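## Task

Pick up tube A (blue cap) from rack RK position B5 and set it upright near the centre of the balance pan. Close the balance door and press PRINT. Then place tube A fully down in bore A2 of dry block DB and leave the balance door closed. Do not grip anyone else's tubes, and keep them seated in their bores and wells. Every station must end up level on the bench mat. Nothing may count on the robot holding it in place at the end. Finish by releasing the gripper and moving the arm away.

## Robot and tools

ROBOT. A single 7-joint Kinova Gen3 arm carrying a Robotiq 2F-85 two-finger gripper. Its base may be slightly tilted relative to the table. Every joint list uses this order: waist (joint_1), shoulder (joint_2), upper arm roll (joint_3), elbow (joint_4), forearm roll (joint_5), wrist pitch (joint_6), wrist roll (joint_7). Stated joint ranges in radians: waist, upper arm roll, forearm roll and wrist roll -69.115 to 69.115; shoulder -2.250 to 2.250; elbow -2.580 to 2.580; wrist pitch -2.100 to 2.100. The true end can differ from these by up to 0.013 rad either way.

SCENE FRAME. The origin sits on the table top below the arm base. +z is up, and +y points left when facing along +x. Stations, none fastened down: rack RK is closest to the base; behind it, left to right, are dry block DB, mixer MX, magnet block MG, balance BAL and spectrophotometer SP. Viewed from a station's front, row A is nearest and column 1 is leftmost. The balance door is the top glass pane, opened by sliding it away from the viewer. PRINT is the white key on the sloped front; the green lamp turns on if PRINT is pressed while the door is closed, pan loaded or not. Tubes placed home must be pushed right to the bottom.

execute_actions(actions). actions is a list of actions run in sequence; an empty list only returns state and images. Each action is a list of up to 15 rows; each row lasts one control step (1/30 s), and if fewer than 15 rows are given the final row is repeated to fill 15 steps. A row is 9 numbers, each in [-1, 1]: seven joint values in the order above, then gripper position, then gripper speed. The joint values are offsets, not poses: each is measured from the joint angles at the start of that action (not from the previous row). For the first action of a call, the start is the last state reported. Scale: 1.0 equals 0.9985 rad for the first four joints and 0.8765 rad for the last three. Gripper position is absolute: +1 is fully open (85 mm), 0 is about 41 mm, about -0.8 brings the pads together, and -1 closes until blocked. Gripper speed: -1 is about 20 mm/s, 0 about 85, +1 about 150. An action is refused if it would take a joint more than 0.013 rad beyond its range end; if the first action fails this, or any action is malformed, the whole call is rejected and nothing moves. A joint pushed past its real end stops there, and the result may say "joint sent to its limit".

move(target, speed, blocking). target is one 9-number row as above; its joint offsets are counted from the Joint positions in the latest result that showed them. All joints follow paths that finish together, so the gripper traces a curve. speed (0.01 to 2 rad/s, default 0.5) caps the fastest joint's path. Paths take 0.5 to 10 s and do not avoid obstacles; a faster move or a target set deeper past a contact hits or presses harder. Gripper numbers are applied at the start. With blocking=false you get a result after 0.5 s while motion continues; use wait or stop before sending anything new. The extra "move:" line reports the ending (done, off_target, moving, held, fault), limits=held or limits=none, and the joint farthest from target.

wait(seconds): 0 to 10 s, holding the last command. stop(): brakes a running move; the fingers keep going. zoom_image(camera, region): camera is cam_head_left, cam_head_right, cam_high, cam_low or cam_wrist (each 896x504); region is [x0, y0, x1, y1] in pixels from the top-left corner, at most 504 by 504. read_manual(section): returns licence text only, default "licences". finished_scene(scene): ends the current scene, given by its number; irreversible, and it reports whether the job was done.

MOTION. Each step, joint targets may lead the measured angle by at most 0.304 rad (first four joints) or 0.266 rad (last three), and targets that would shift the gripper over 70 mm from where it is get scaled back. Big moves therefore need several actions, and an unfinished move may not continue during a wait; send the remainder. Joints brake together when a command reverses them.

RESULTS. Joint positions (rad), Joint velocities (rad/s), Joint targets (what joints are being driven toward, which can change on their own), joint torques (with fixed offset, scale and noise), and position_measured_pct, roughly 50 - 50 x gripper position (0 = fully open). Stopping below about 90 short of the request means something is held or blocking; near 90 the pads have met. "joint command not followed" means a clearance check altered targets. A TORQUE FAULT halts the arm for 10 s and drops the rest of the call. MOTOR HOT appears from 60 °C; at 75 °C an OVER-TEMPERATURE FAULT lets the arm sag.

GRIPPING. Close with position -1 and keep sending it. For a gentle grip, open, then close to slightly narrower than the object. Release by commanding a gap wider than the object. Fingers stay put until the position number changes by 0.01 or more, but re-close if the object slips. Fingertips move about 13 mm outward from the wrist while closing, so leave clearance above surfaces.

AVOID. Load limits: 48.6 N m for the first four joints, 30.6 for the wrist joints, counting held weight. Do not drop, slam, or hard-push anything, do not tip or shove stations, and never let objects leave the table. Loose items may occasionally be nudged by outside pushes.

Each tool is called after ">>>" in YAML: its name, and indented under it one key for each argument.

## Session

>>> execute_actions:
  actions: []

Scene clock: 0.00 s.
position_measured_pct=0.0
Joint names: [waist, shoulder, upper arm roll, elbow, forearm roll, wrist pitch, wrist roll]
Joint positions: [-1.508  0.858  0.553  0.871  0.238  0.785  0.296]
Joint velocities: [ 0.001  0.001 -0.    -0.    -0.002  0.     0.   ]
Joint torques (N m, as the joint torque sensors report them, + toward a larger angle): no reading
Joint targets: [-1.508 0.858 0.553 0.871 0.238 0.785 0.296]

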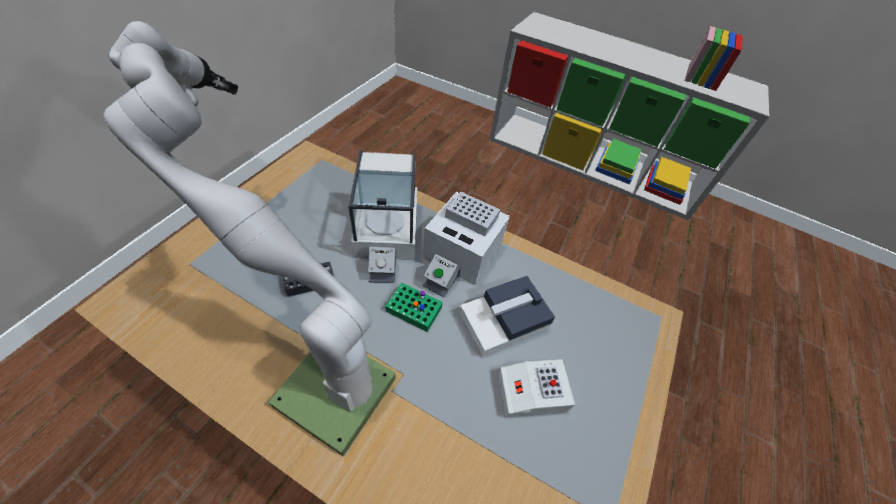

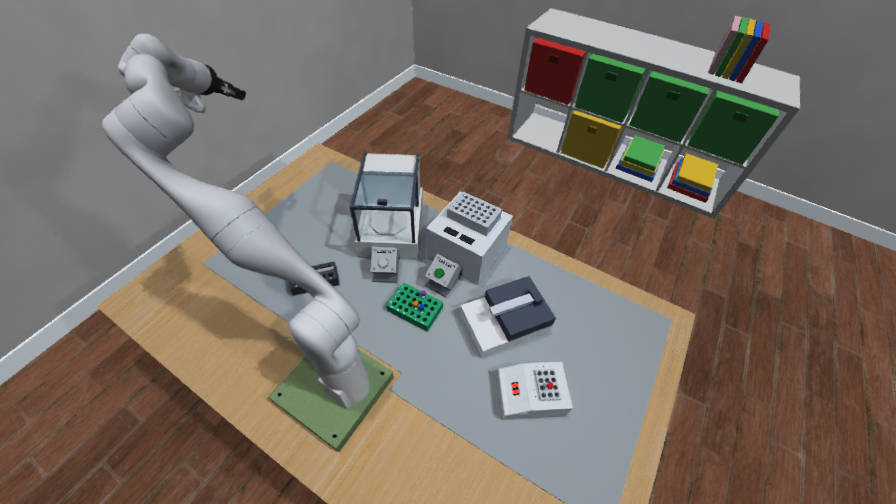

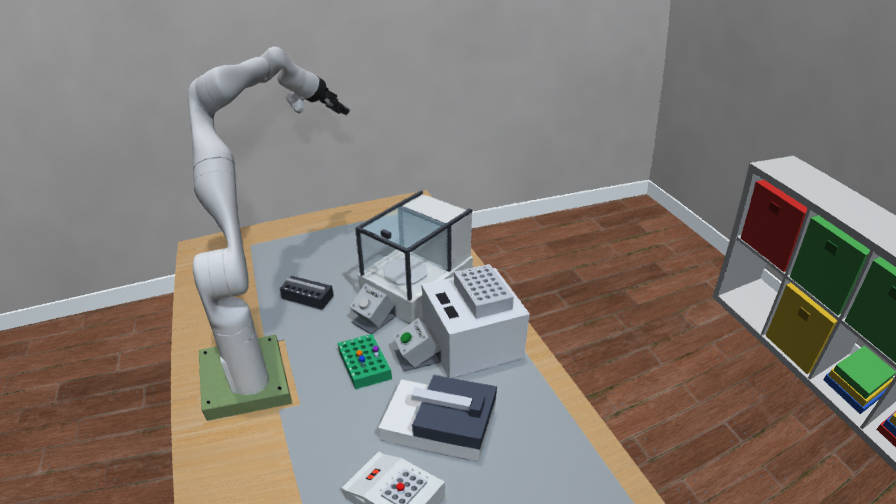

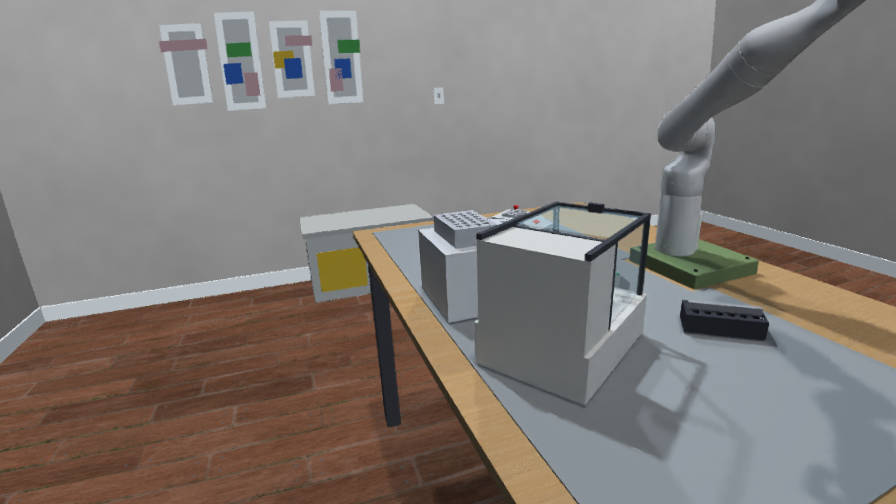

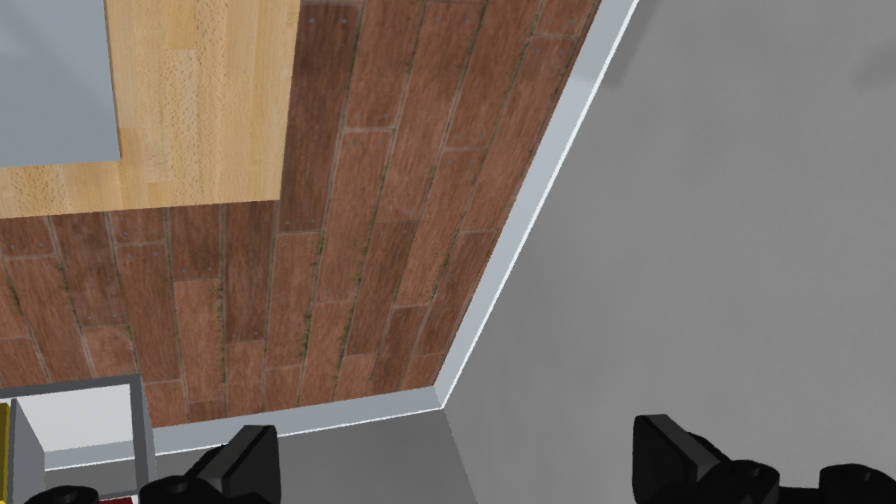

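>>> zoom_image:
  camera: "cam_head_left"
  region: [330, 140, 530, 340]

>>> zoom_image:
  camera: "cam_head_left"
  region: [480, 330, 600, 430]

Region (330, 140, 530, 340) of cam_head_left's 896x504 image, scaled by 2.520, with more detail than that image has.

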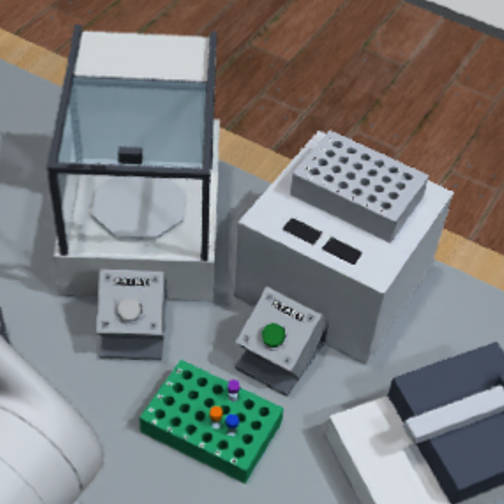

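Region (480, 330, 600, 430) of cam_head_left's 896x504 image, scaled by 4.200, with more detail than that image has.

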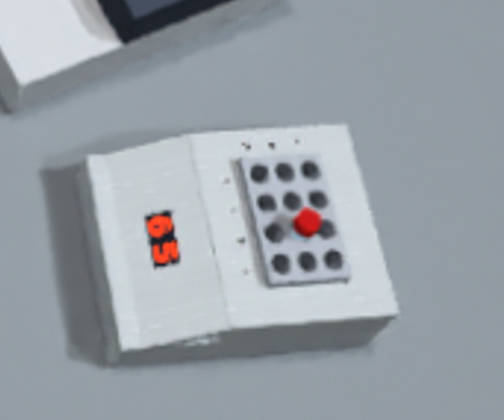

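>>> move:
  target: [0.9995,-0.4203,-0.5538,0.4728,-0.2715,0.6561,0.9994,-1,0]
  speed: 1.0

Scene clock: 3.17 s.
position_measured_pct=91.7
Joint names: [waist, shoulder, upper arm roll, elbow, forearm roll, wrist pitch, wrist roll]
Joint positions: [-0.51   0.439  0.     1.343 -0.     1.36   1.172]
Joint velocities: [ 0.003 -0.002 -0.001  0.    -0.    -0.     0.   ]
Joint torques (N m, as the joint torque sensors report them, + toward a larger angle): [ -0.91 -17.71   0.04  -9.43   0.25   0.15   0.4 ]
Joint targets: [-0.510 0.439 0.000 1.343 -0.000 1.360 1.172]
move: done; limits=none; farthest joint: the shoulder, 0.001 radians from its target (0.420 radians at the start)

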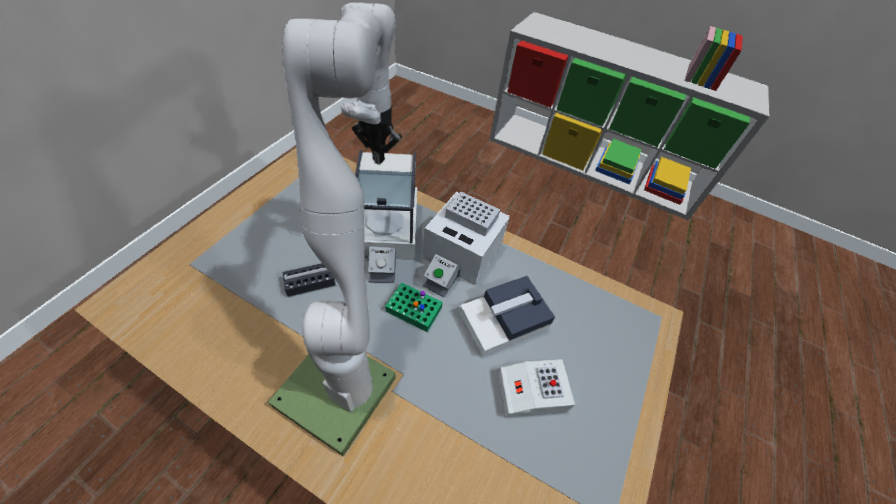

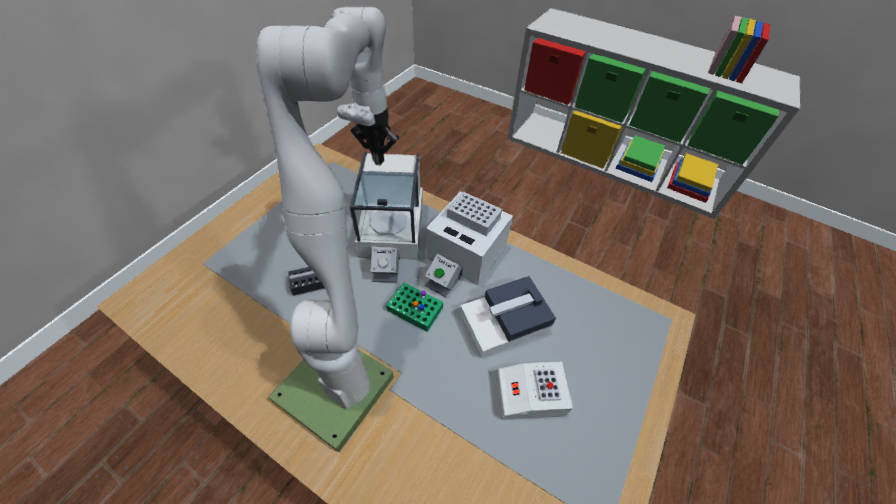

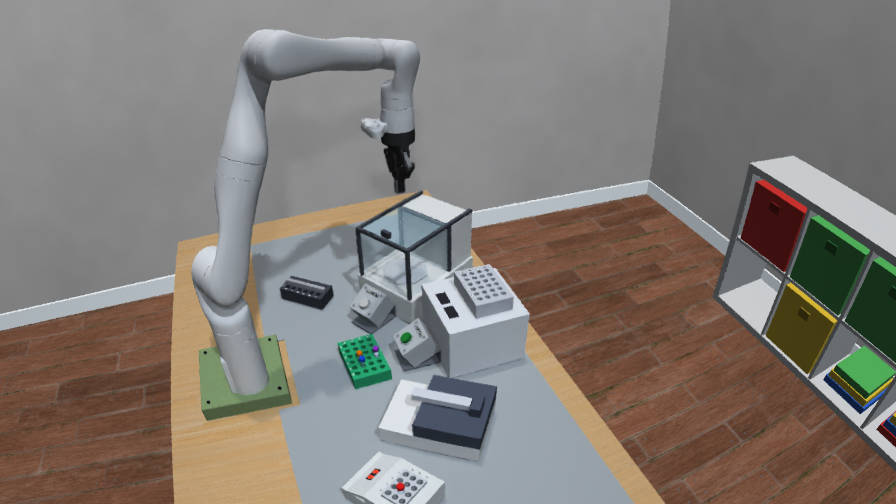

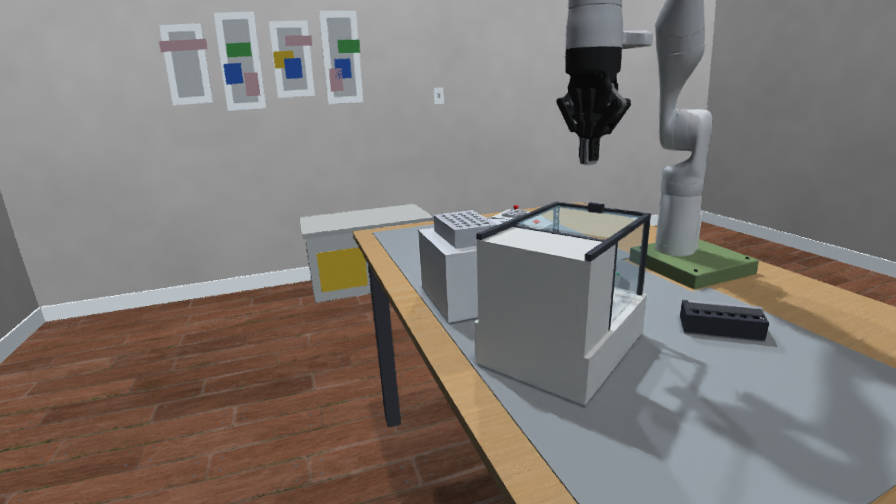

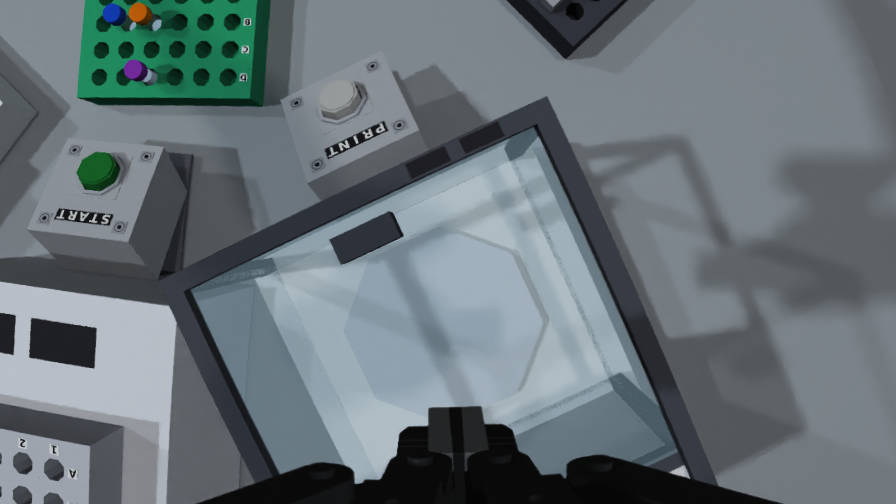

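>>> execute_actions:
  actions: []

Scene clock: 4.47 s.
position_measured_pct=91.7
Joint names: [waist, shoulder, upper arm roll, elbow, forearm roll, wrist pitch, wrist roll]
Joint positions: [-0.51   0.439  0.     1.343 -0.     1.36   1.172]
Joint velocities: [ 0.001  0.    -0.    -0.    -0.001  0.     0.   ]
Joint torques (N m, as the joint torque sensors report them, + toward a larger angle): [  0.01 -17.44  -0.36  -9.9    0.4    0.23   0.41]
Joint targets: [-0.510 0.439 0.000 1.343 -0.000 1.360 1.172]

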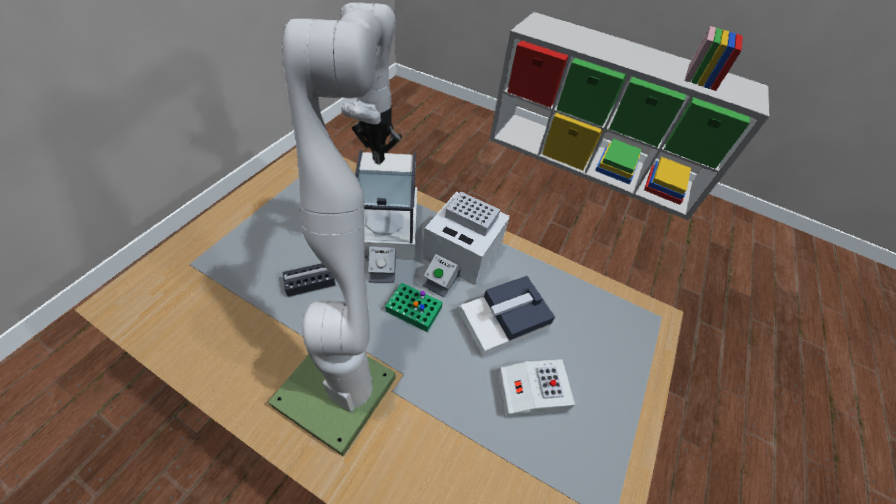

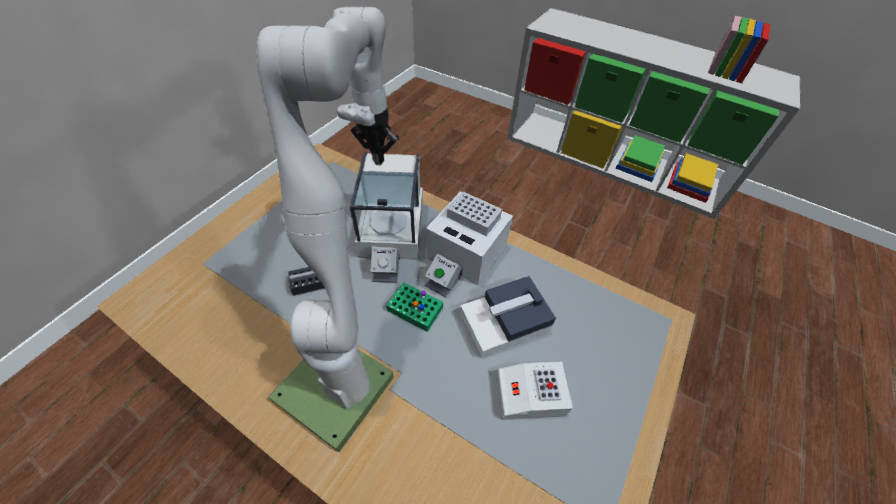

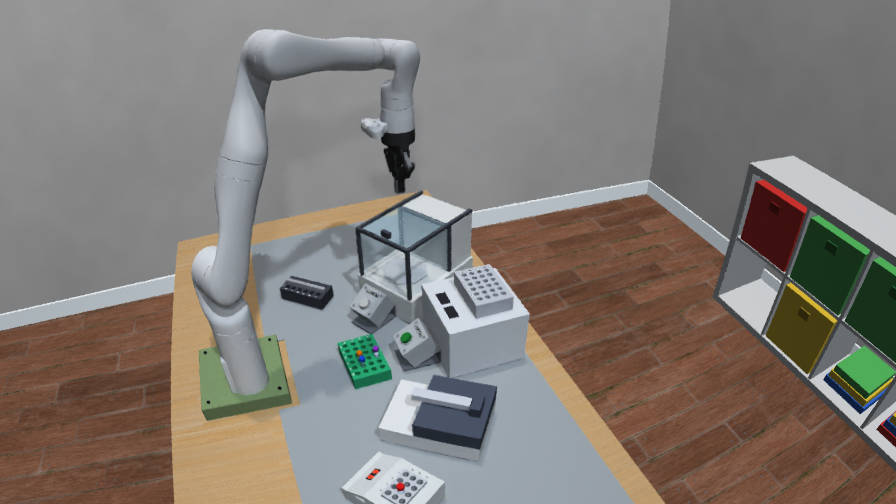

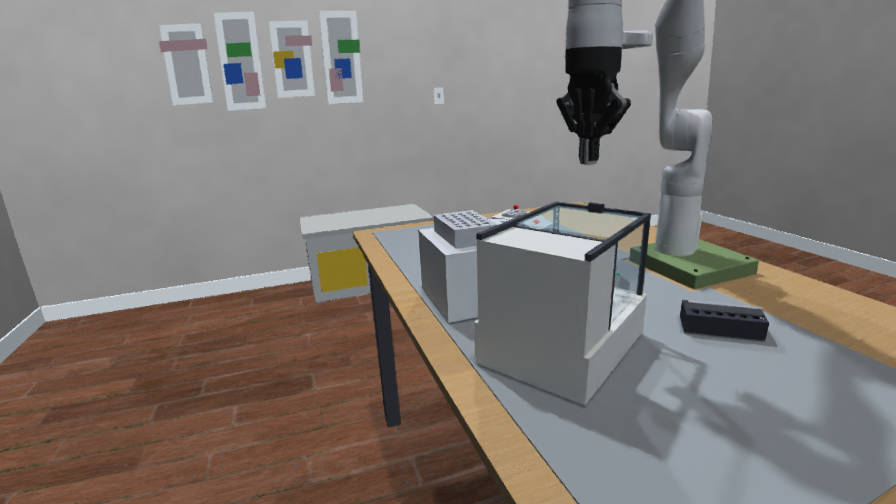

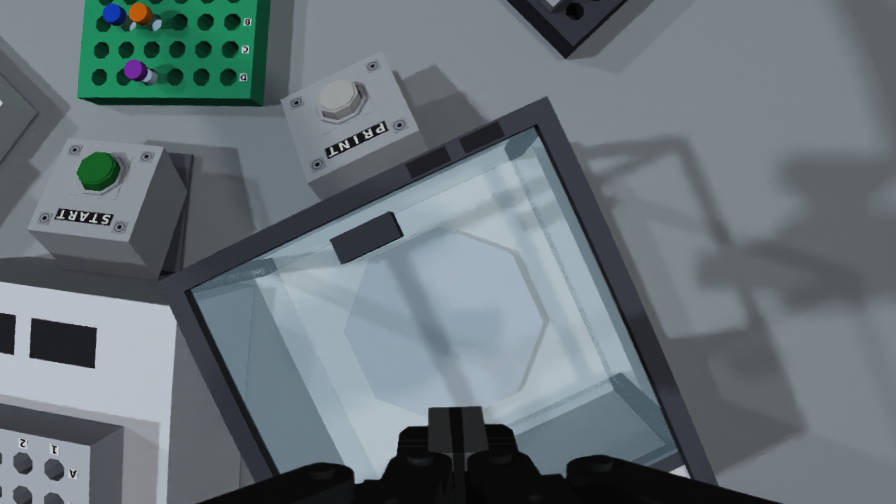

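>>> move:
  target: [0.0198,-0.0126,0,0.2033,0,-0.2177,0.5004,-1,0]
  speed: 0.8

Scene clock: 6.80 s.
position_measured_pct=91.7
Joint names: [waist, shoulder, upper arm roll, elbow, forearm roll, wrist pitch, wrist roll]
Joint positions: [-0.49   0.426  0.     1.546 -0.     1.169  1.611]
Joint velocities: [ 0.001 -0.001  0.     0.     0.002 -0.001 -0.   ]
Joint torques (N m, as the joint torque sensors report them, + toward a larger angle): [  0.25 -16.65  -0.09  -9.52   0.21   0.29   0.4 ]
Joint targets: [-0.490 0.426 0.000 1.546 -0.000 1.169 1.611]
move: done; limits=none; farthest joint: the waist, 0.000 radians from its target (0.019 radians at the start)

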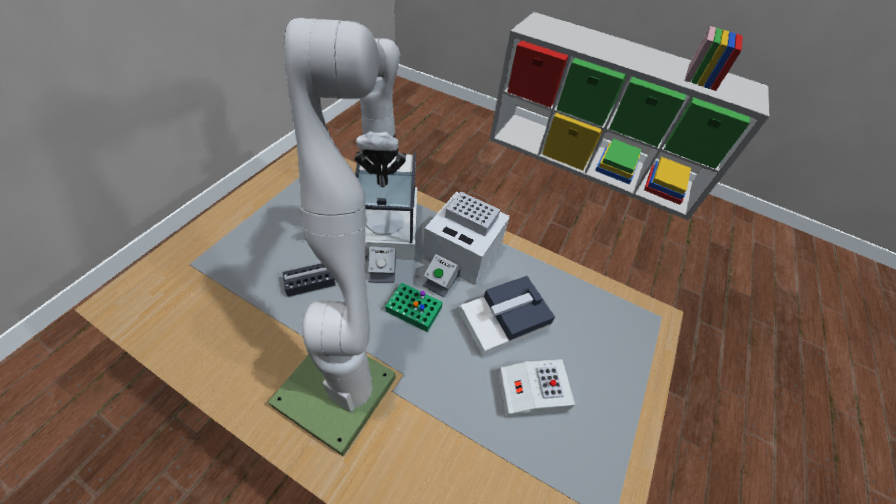

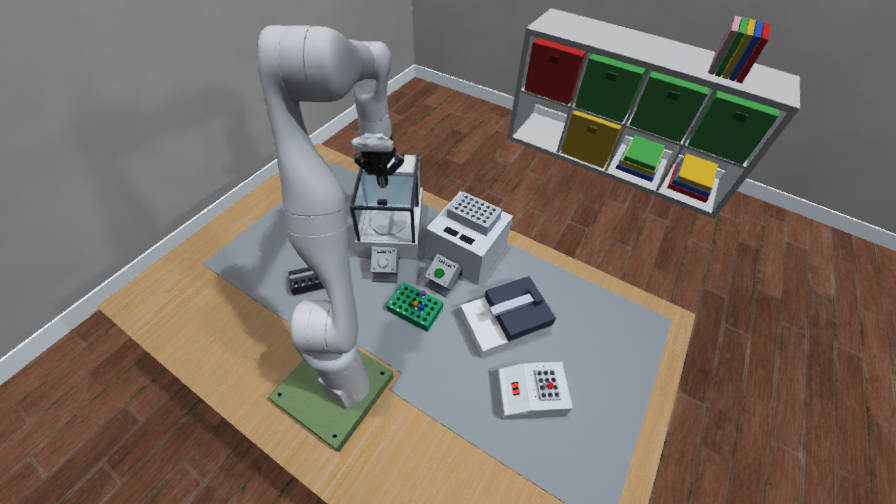

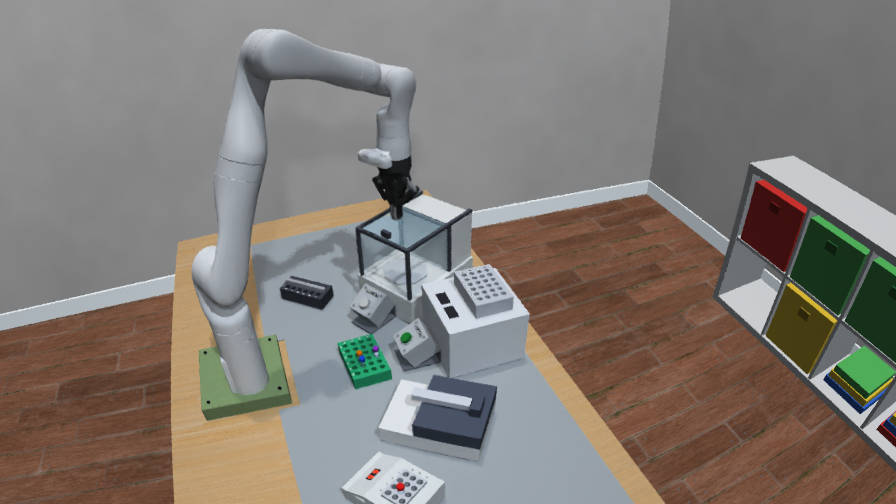

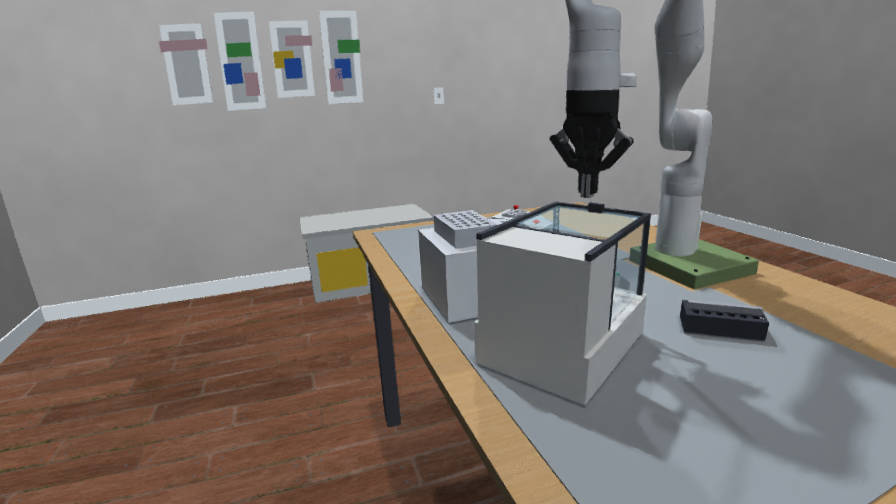

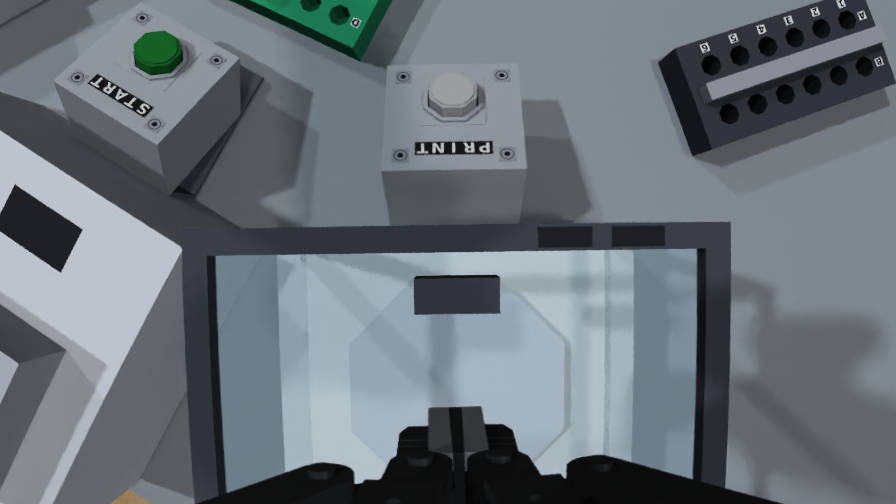

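>>> zoom_image:
  camera: "cam_wrist"
  region: [300, 200, 620, 504]

Region (300, 200, 620, 504) of cam_wrist's 896x504 image, scaled by 1.575; it fills the top 479 rows of this view, and the rest is white.

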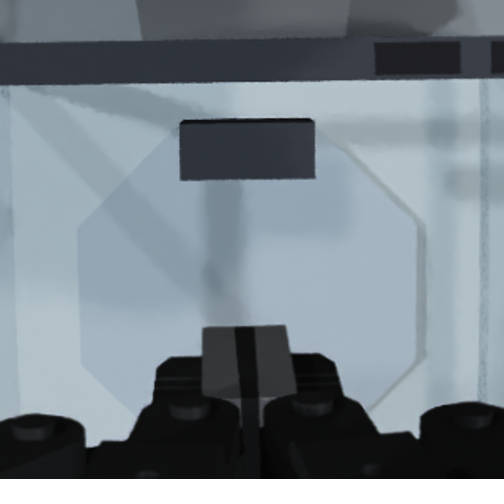

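>>> move:
  target: [0.0003,-0.1091,0,0.2404,0,-0.1489,-0.0193,-1,0]
  speed: 0.6

>>> zoom_image:
  camera: "cam_low"
  region: [520, 150, 680, 250]

>>> zoom_image:
  camera: "cam_high"
  region: [330, 180, 450, 270]

Scene clock: 9.77 s.
position_measured_pct=91.7
Joint names: [waist, shoulder, upper arm roll, elbow, forearm roll, wrist pitch, wrist roll]
Joint positions: [-0.49   0.318  0.     1.786 -0.     1.039  1.594]
Joint velocities: [-0.001 -0.002  0.     0.001  0.    -0.    -0.   ]
Joint torques (N m, as the joint torque sensors report them, + toward a larger angle): [ -0.33 -14.2   -0.36  -9.04   0.11   0.28   0.76]
Joint targets: [-0.490 0.317 0.000 1.786 -0.000 1.039 1.594]
move: done; limits=none; farthest joint: the shoulder, 0.001 radians from its target (0.109 radians at the start)

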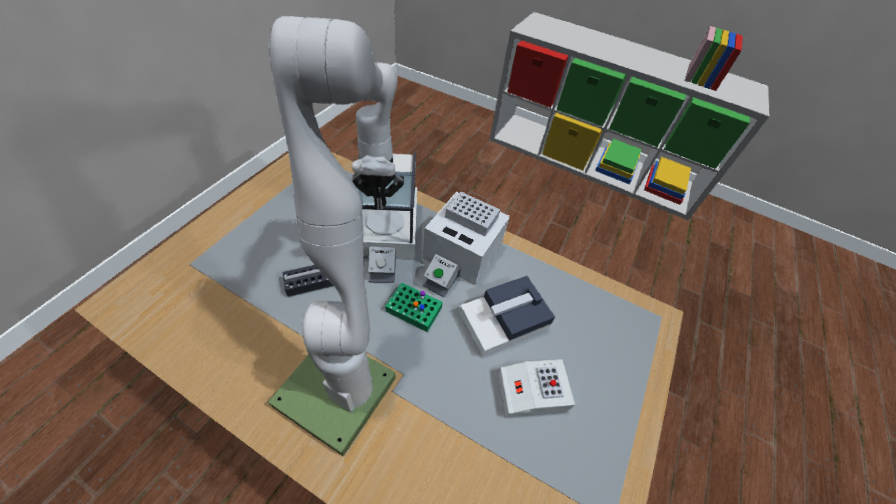

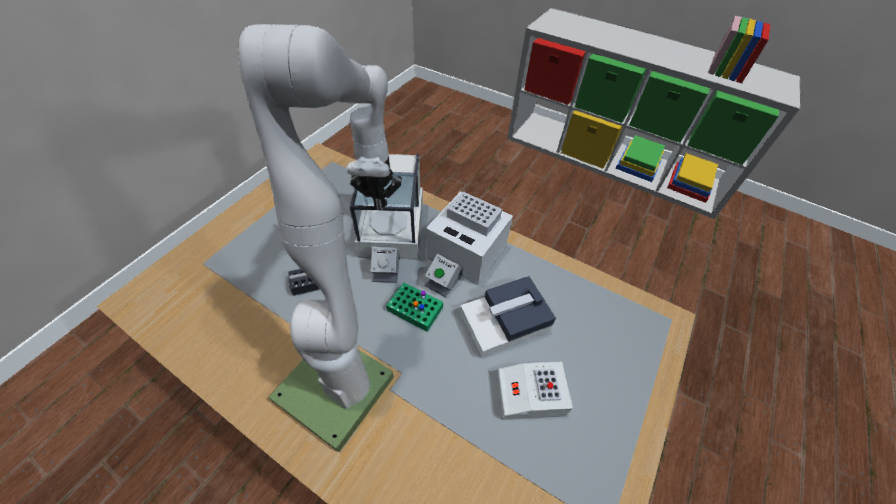

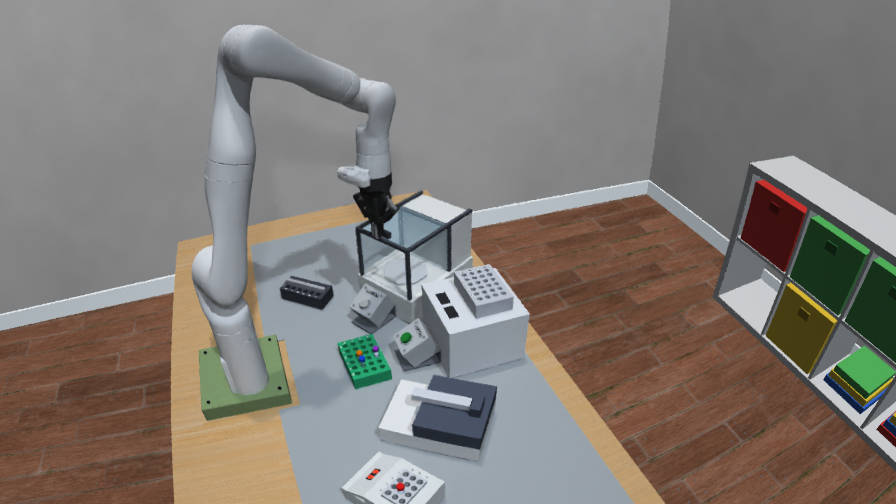

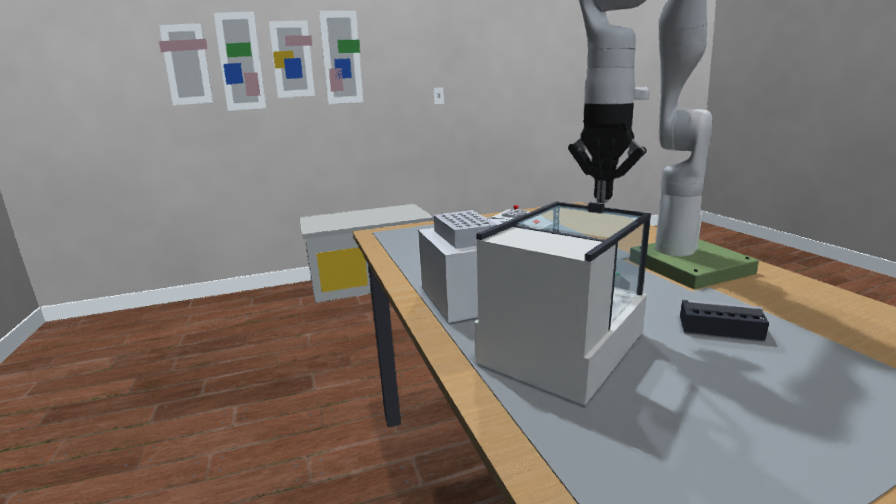

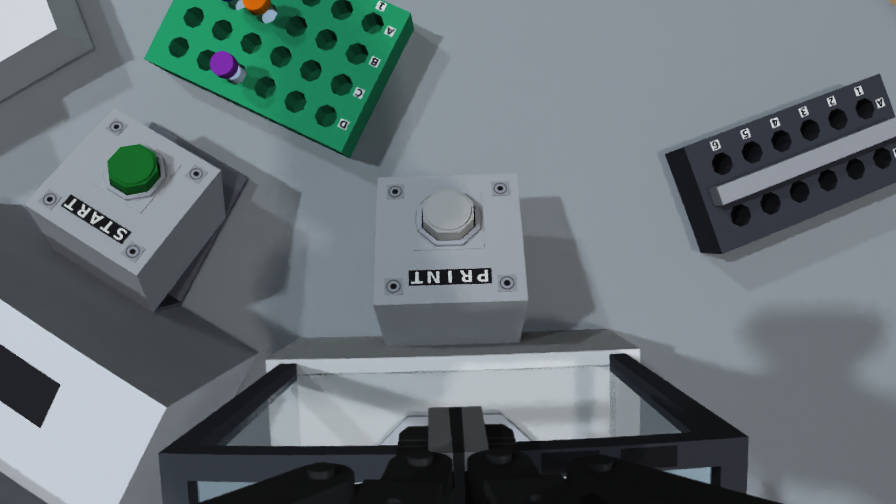

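Region (520, 150, 680, 250) of cam_low's 896x504 image, scaled by 3.150, with more detail than that image has; it fills the top 315 rows of this view, and the rest is white.

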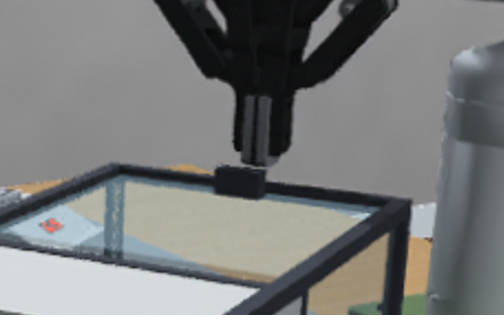

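Region (330, 180, 450, 270) of cam_high's 896x504 image, scaled by 4.200, with more detail than that image has; it fills the top 378 rows of this view, and the rest is white.

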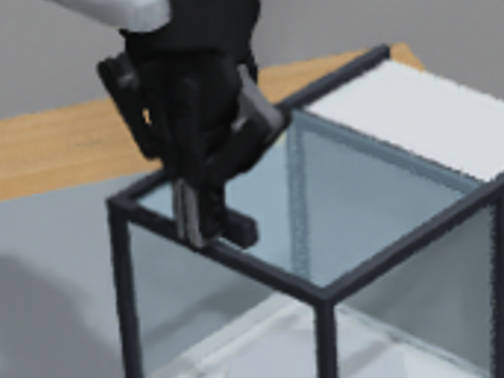

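>>> move:
  target: [0,0.0090,0,0.0148,0,-0.0282,0,-1,0]
  speed: 0.06

>>> zoom_image:
  camera: "cam_low"
  region: [560, 170, 660, 230]

Scene clock: 11.00 s.
position_measured_pct=91.7
Joint names: [waist, shoulder, upper arm roll, elbow, forearm roll, wrist pitch, wrist roll]
Joint positions: [-0.49   0.327  0.     1.8   -0.     1.014  1.594]
Joint velocities: [ 0.002  0.001  0.     0.001 -0.    -0.    -0.   ]
Joint torques (N m, as the joint torque sensors report them, + toward a larger angle): [ -0.02 -14.28  -0.4   -8.49   0.3    0.29   0.75]
Joint targets: [-0.490 0.327 0.000 1.800 -0.000 1.014 1.594]
move: done; limits=none; farthest joint: the waist, 0.000 radians from its target (0.000 radians at the start)

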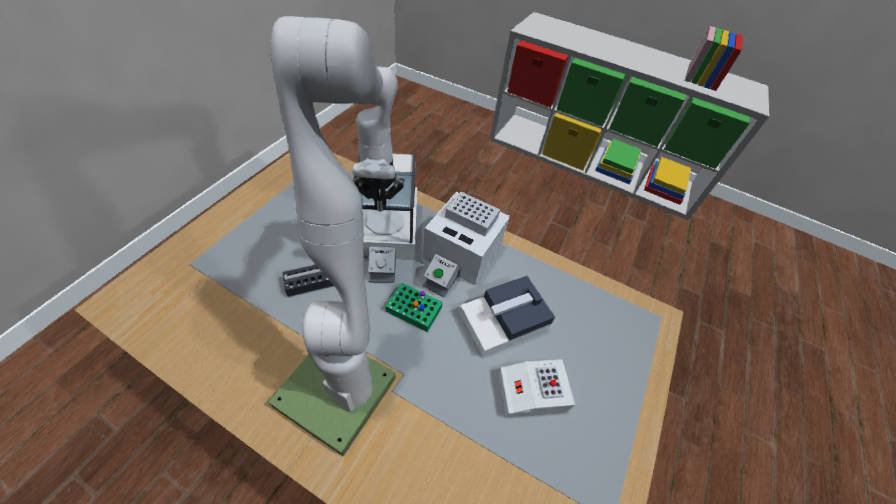

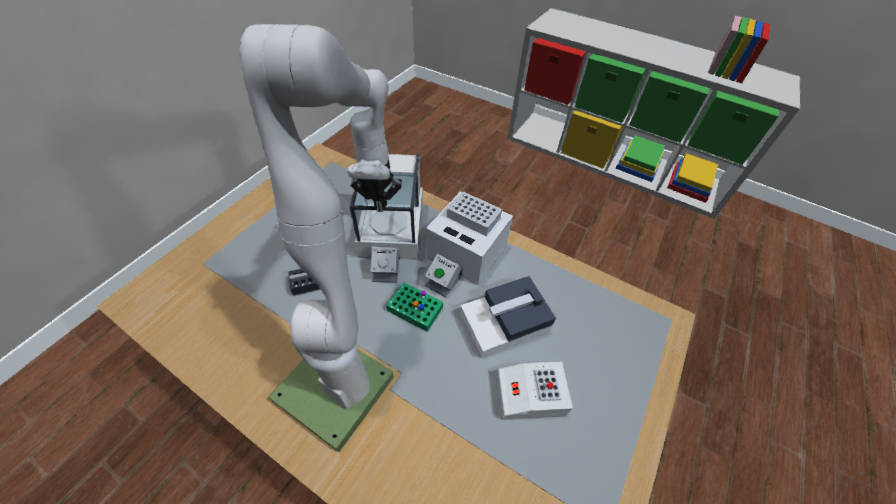

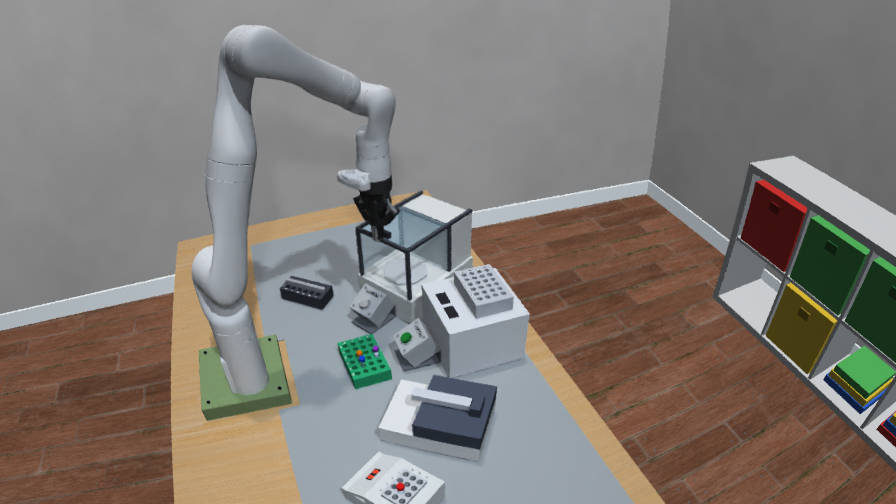

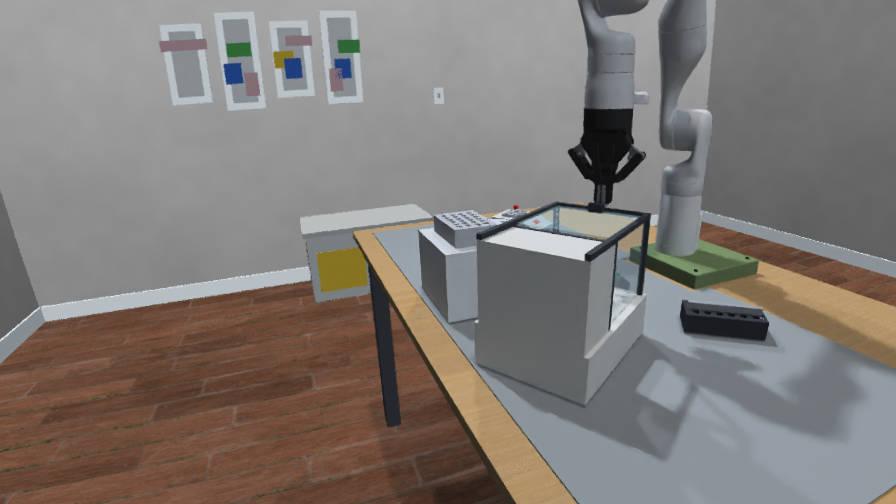

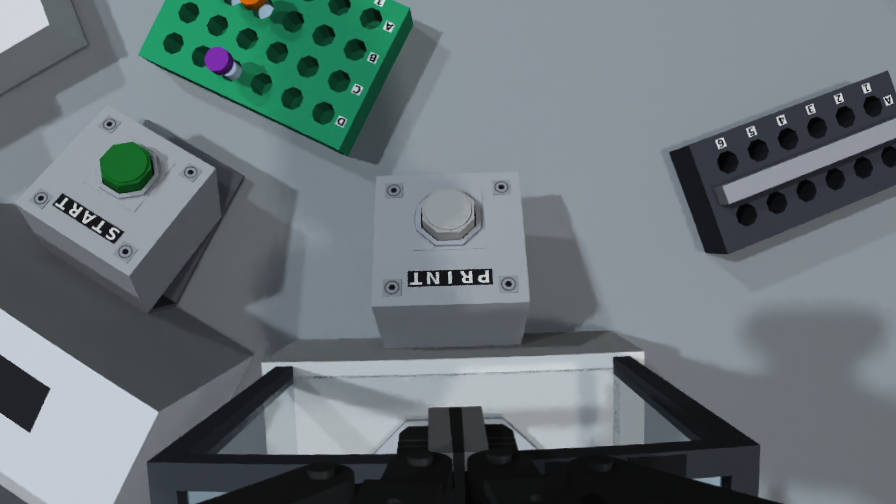

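Region (560, 170, 660, 230) of cam_low's 896x504 image, scaled by 5.040, with more detail than that image has; it fills the top 302 rows of this view, and the rest is white.

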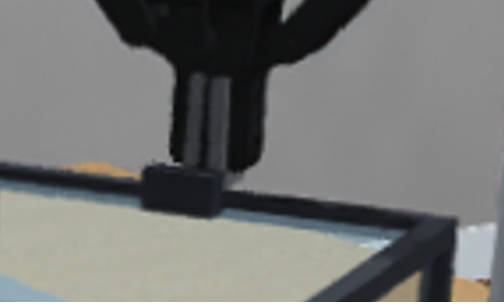

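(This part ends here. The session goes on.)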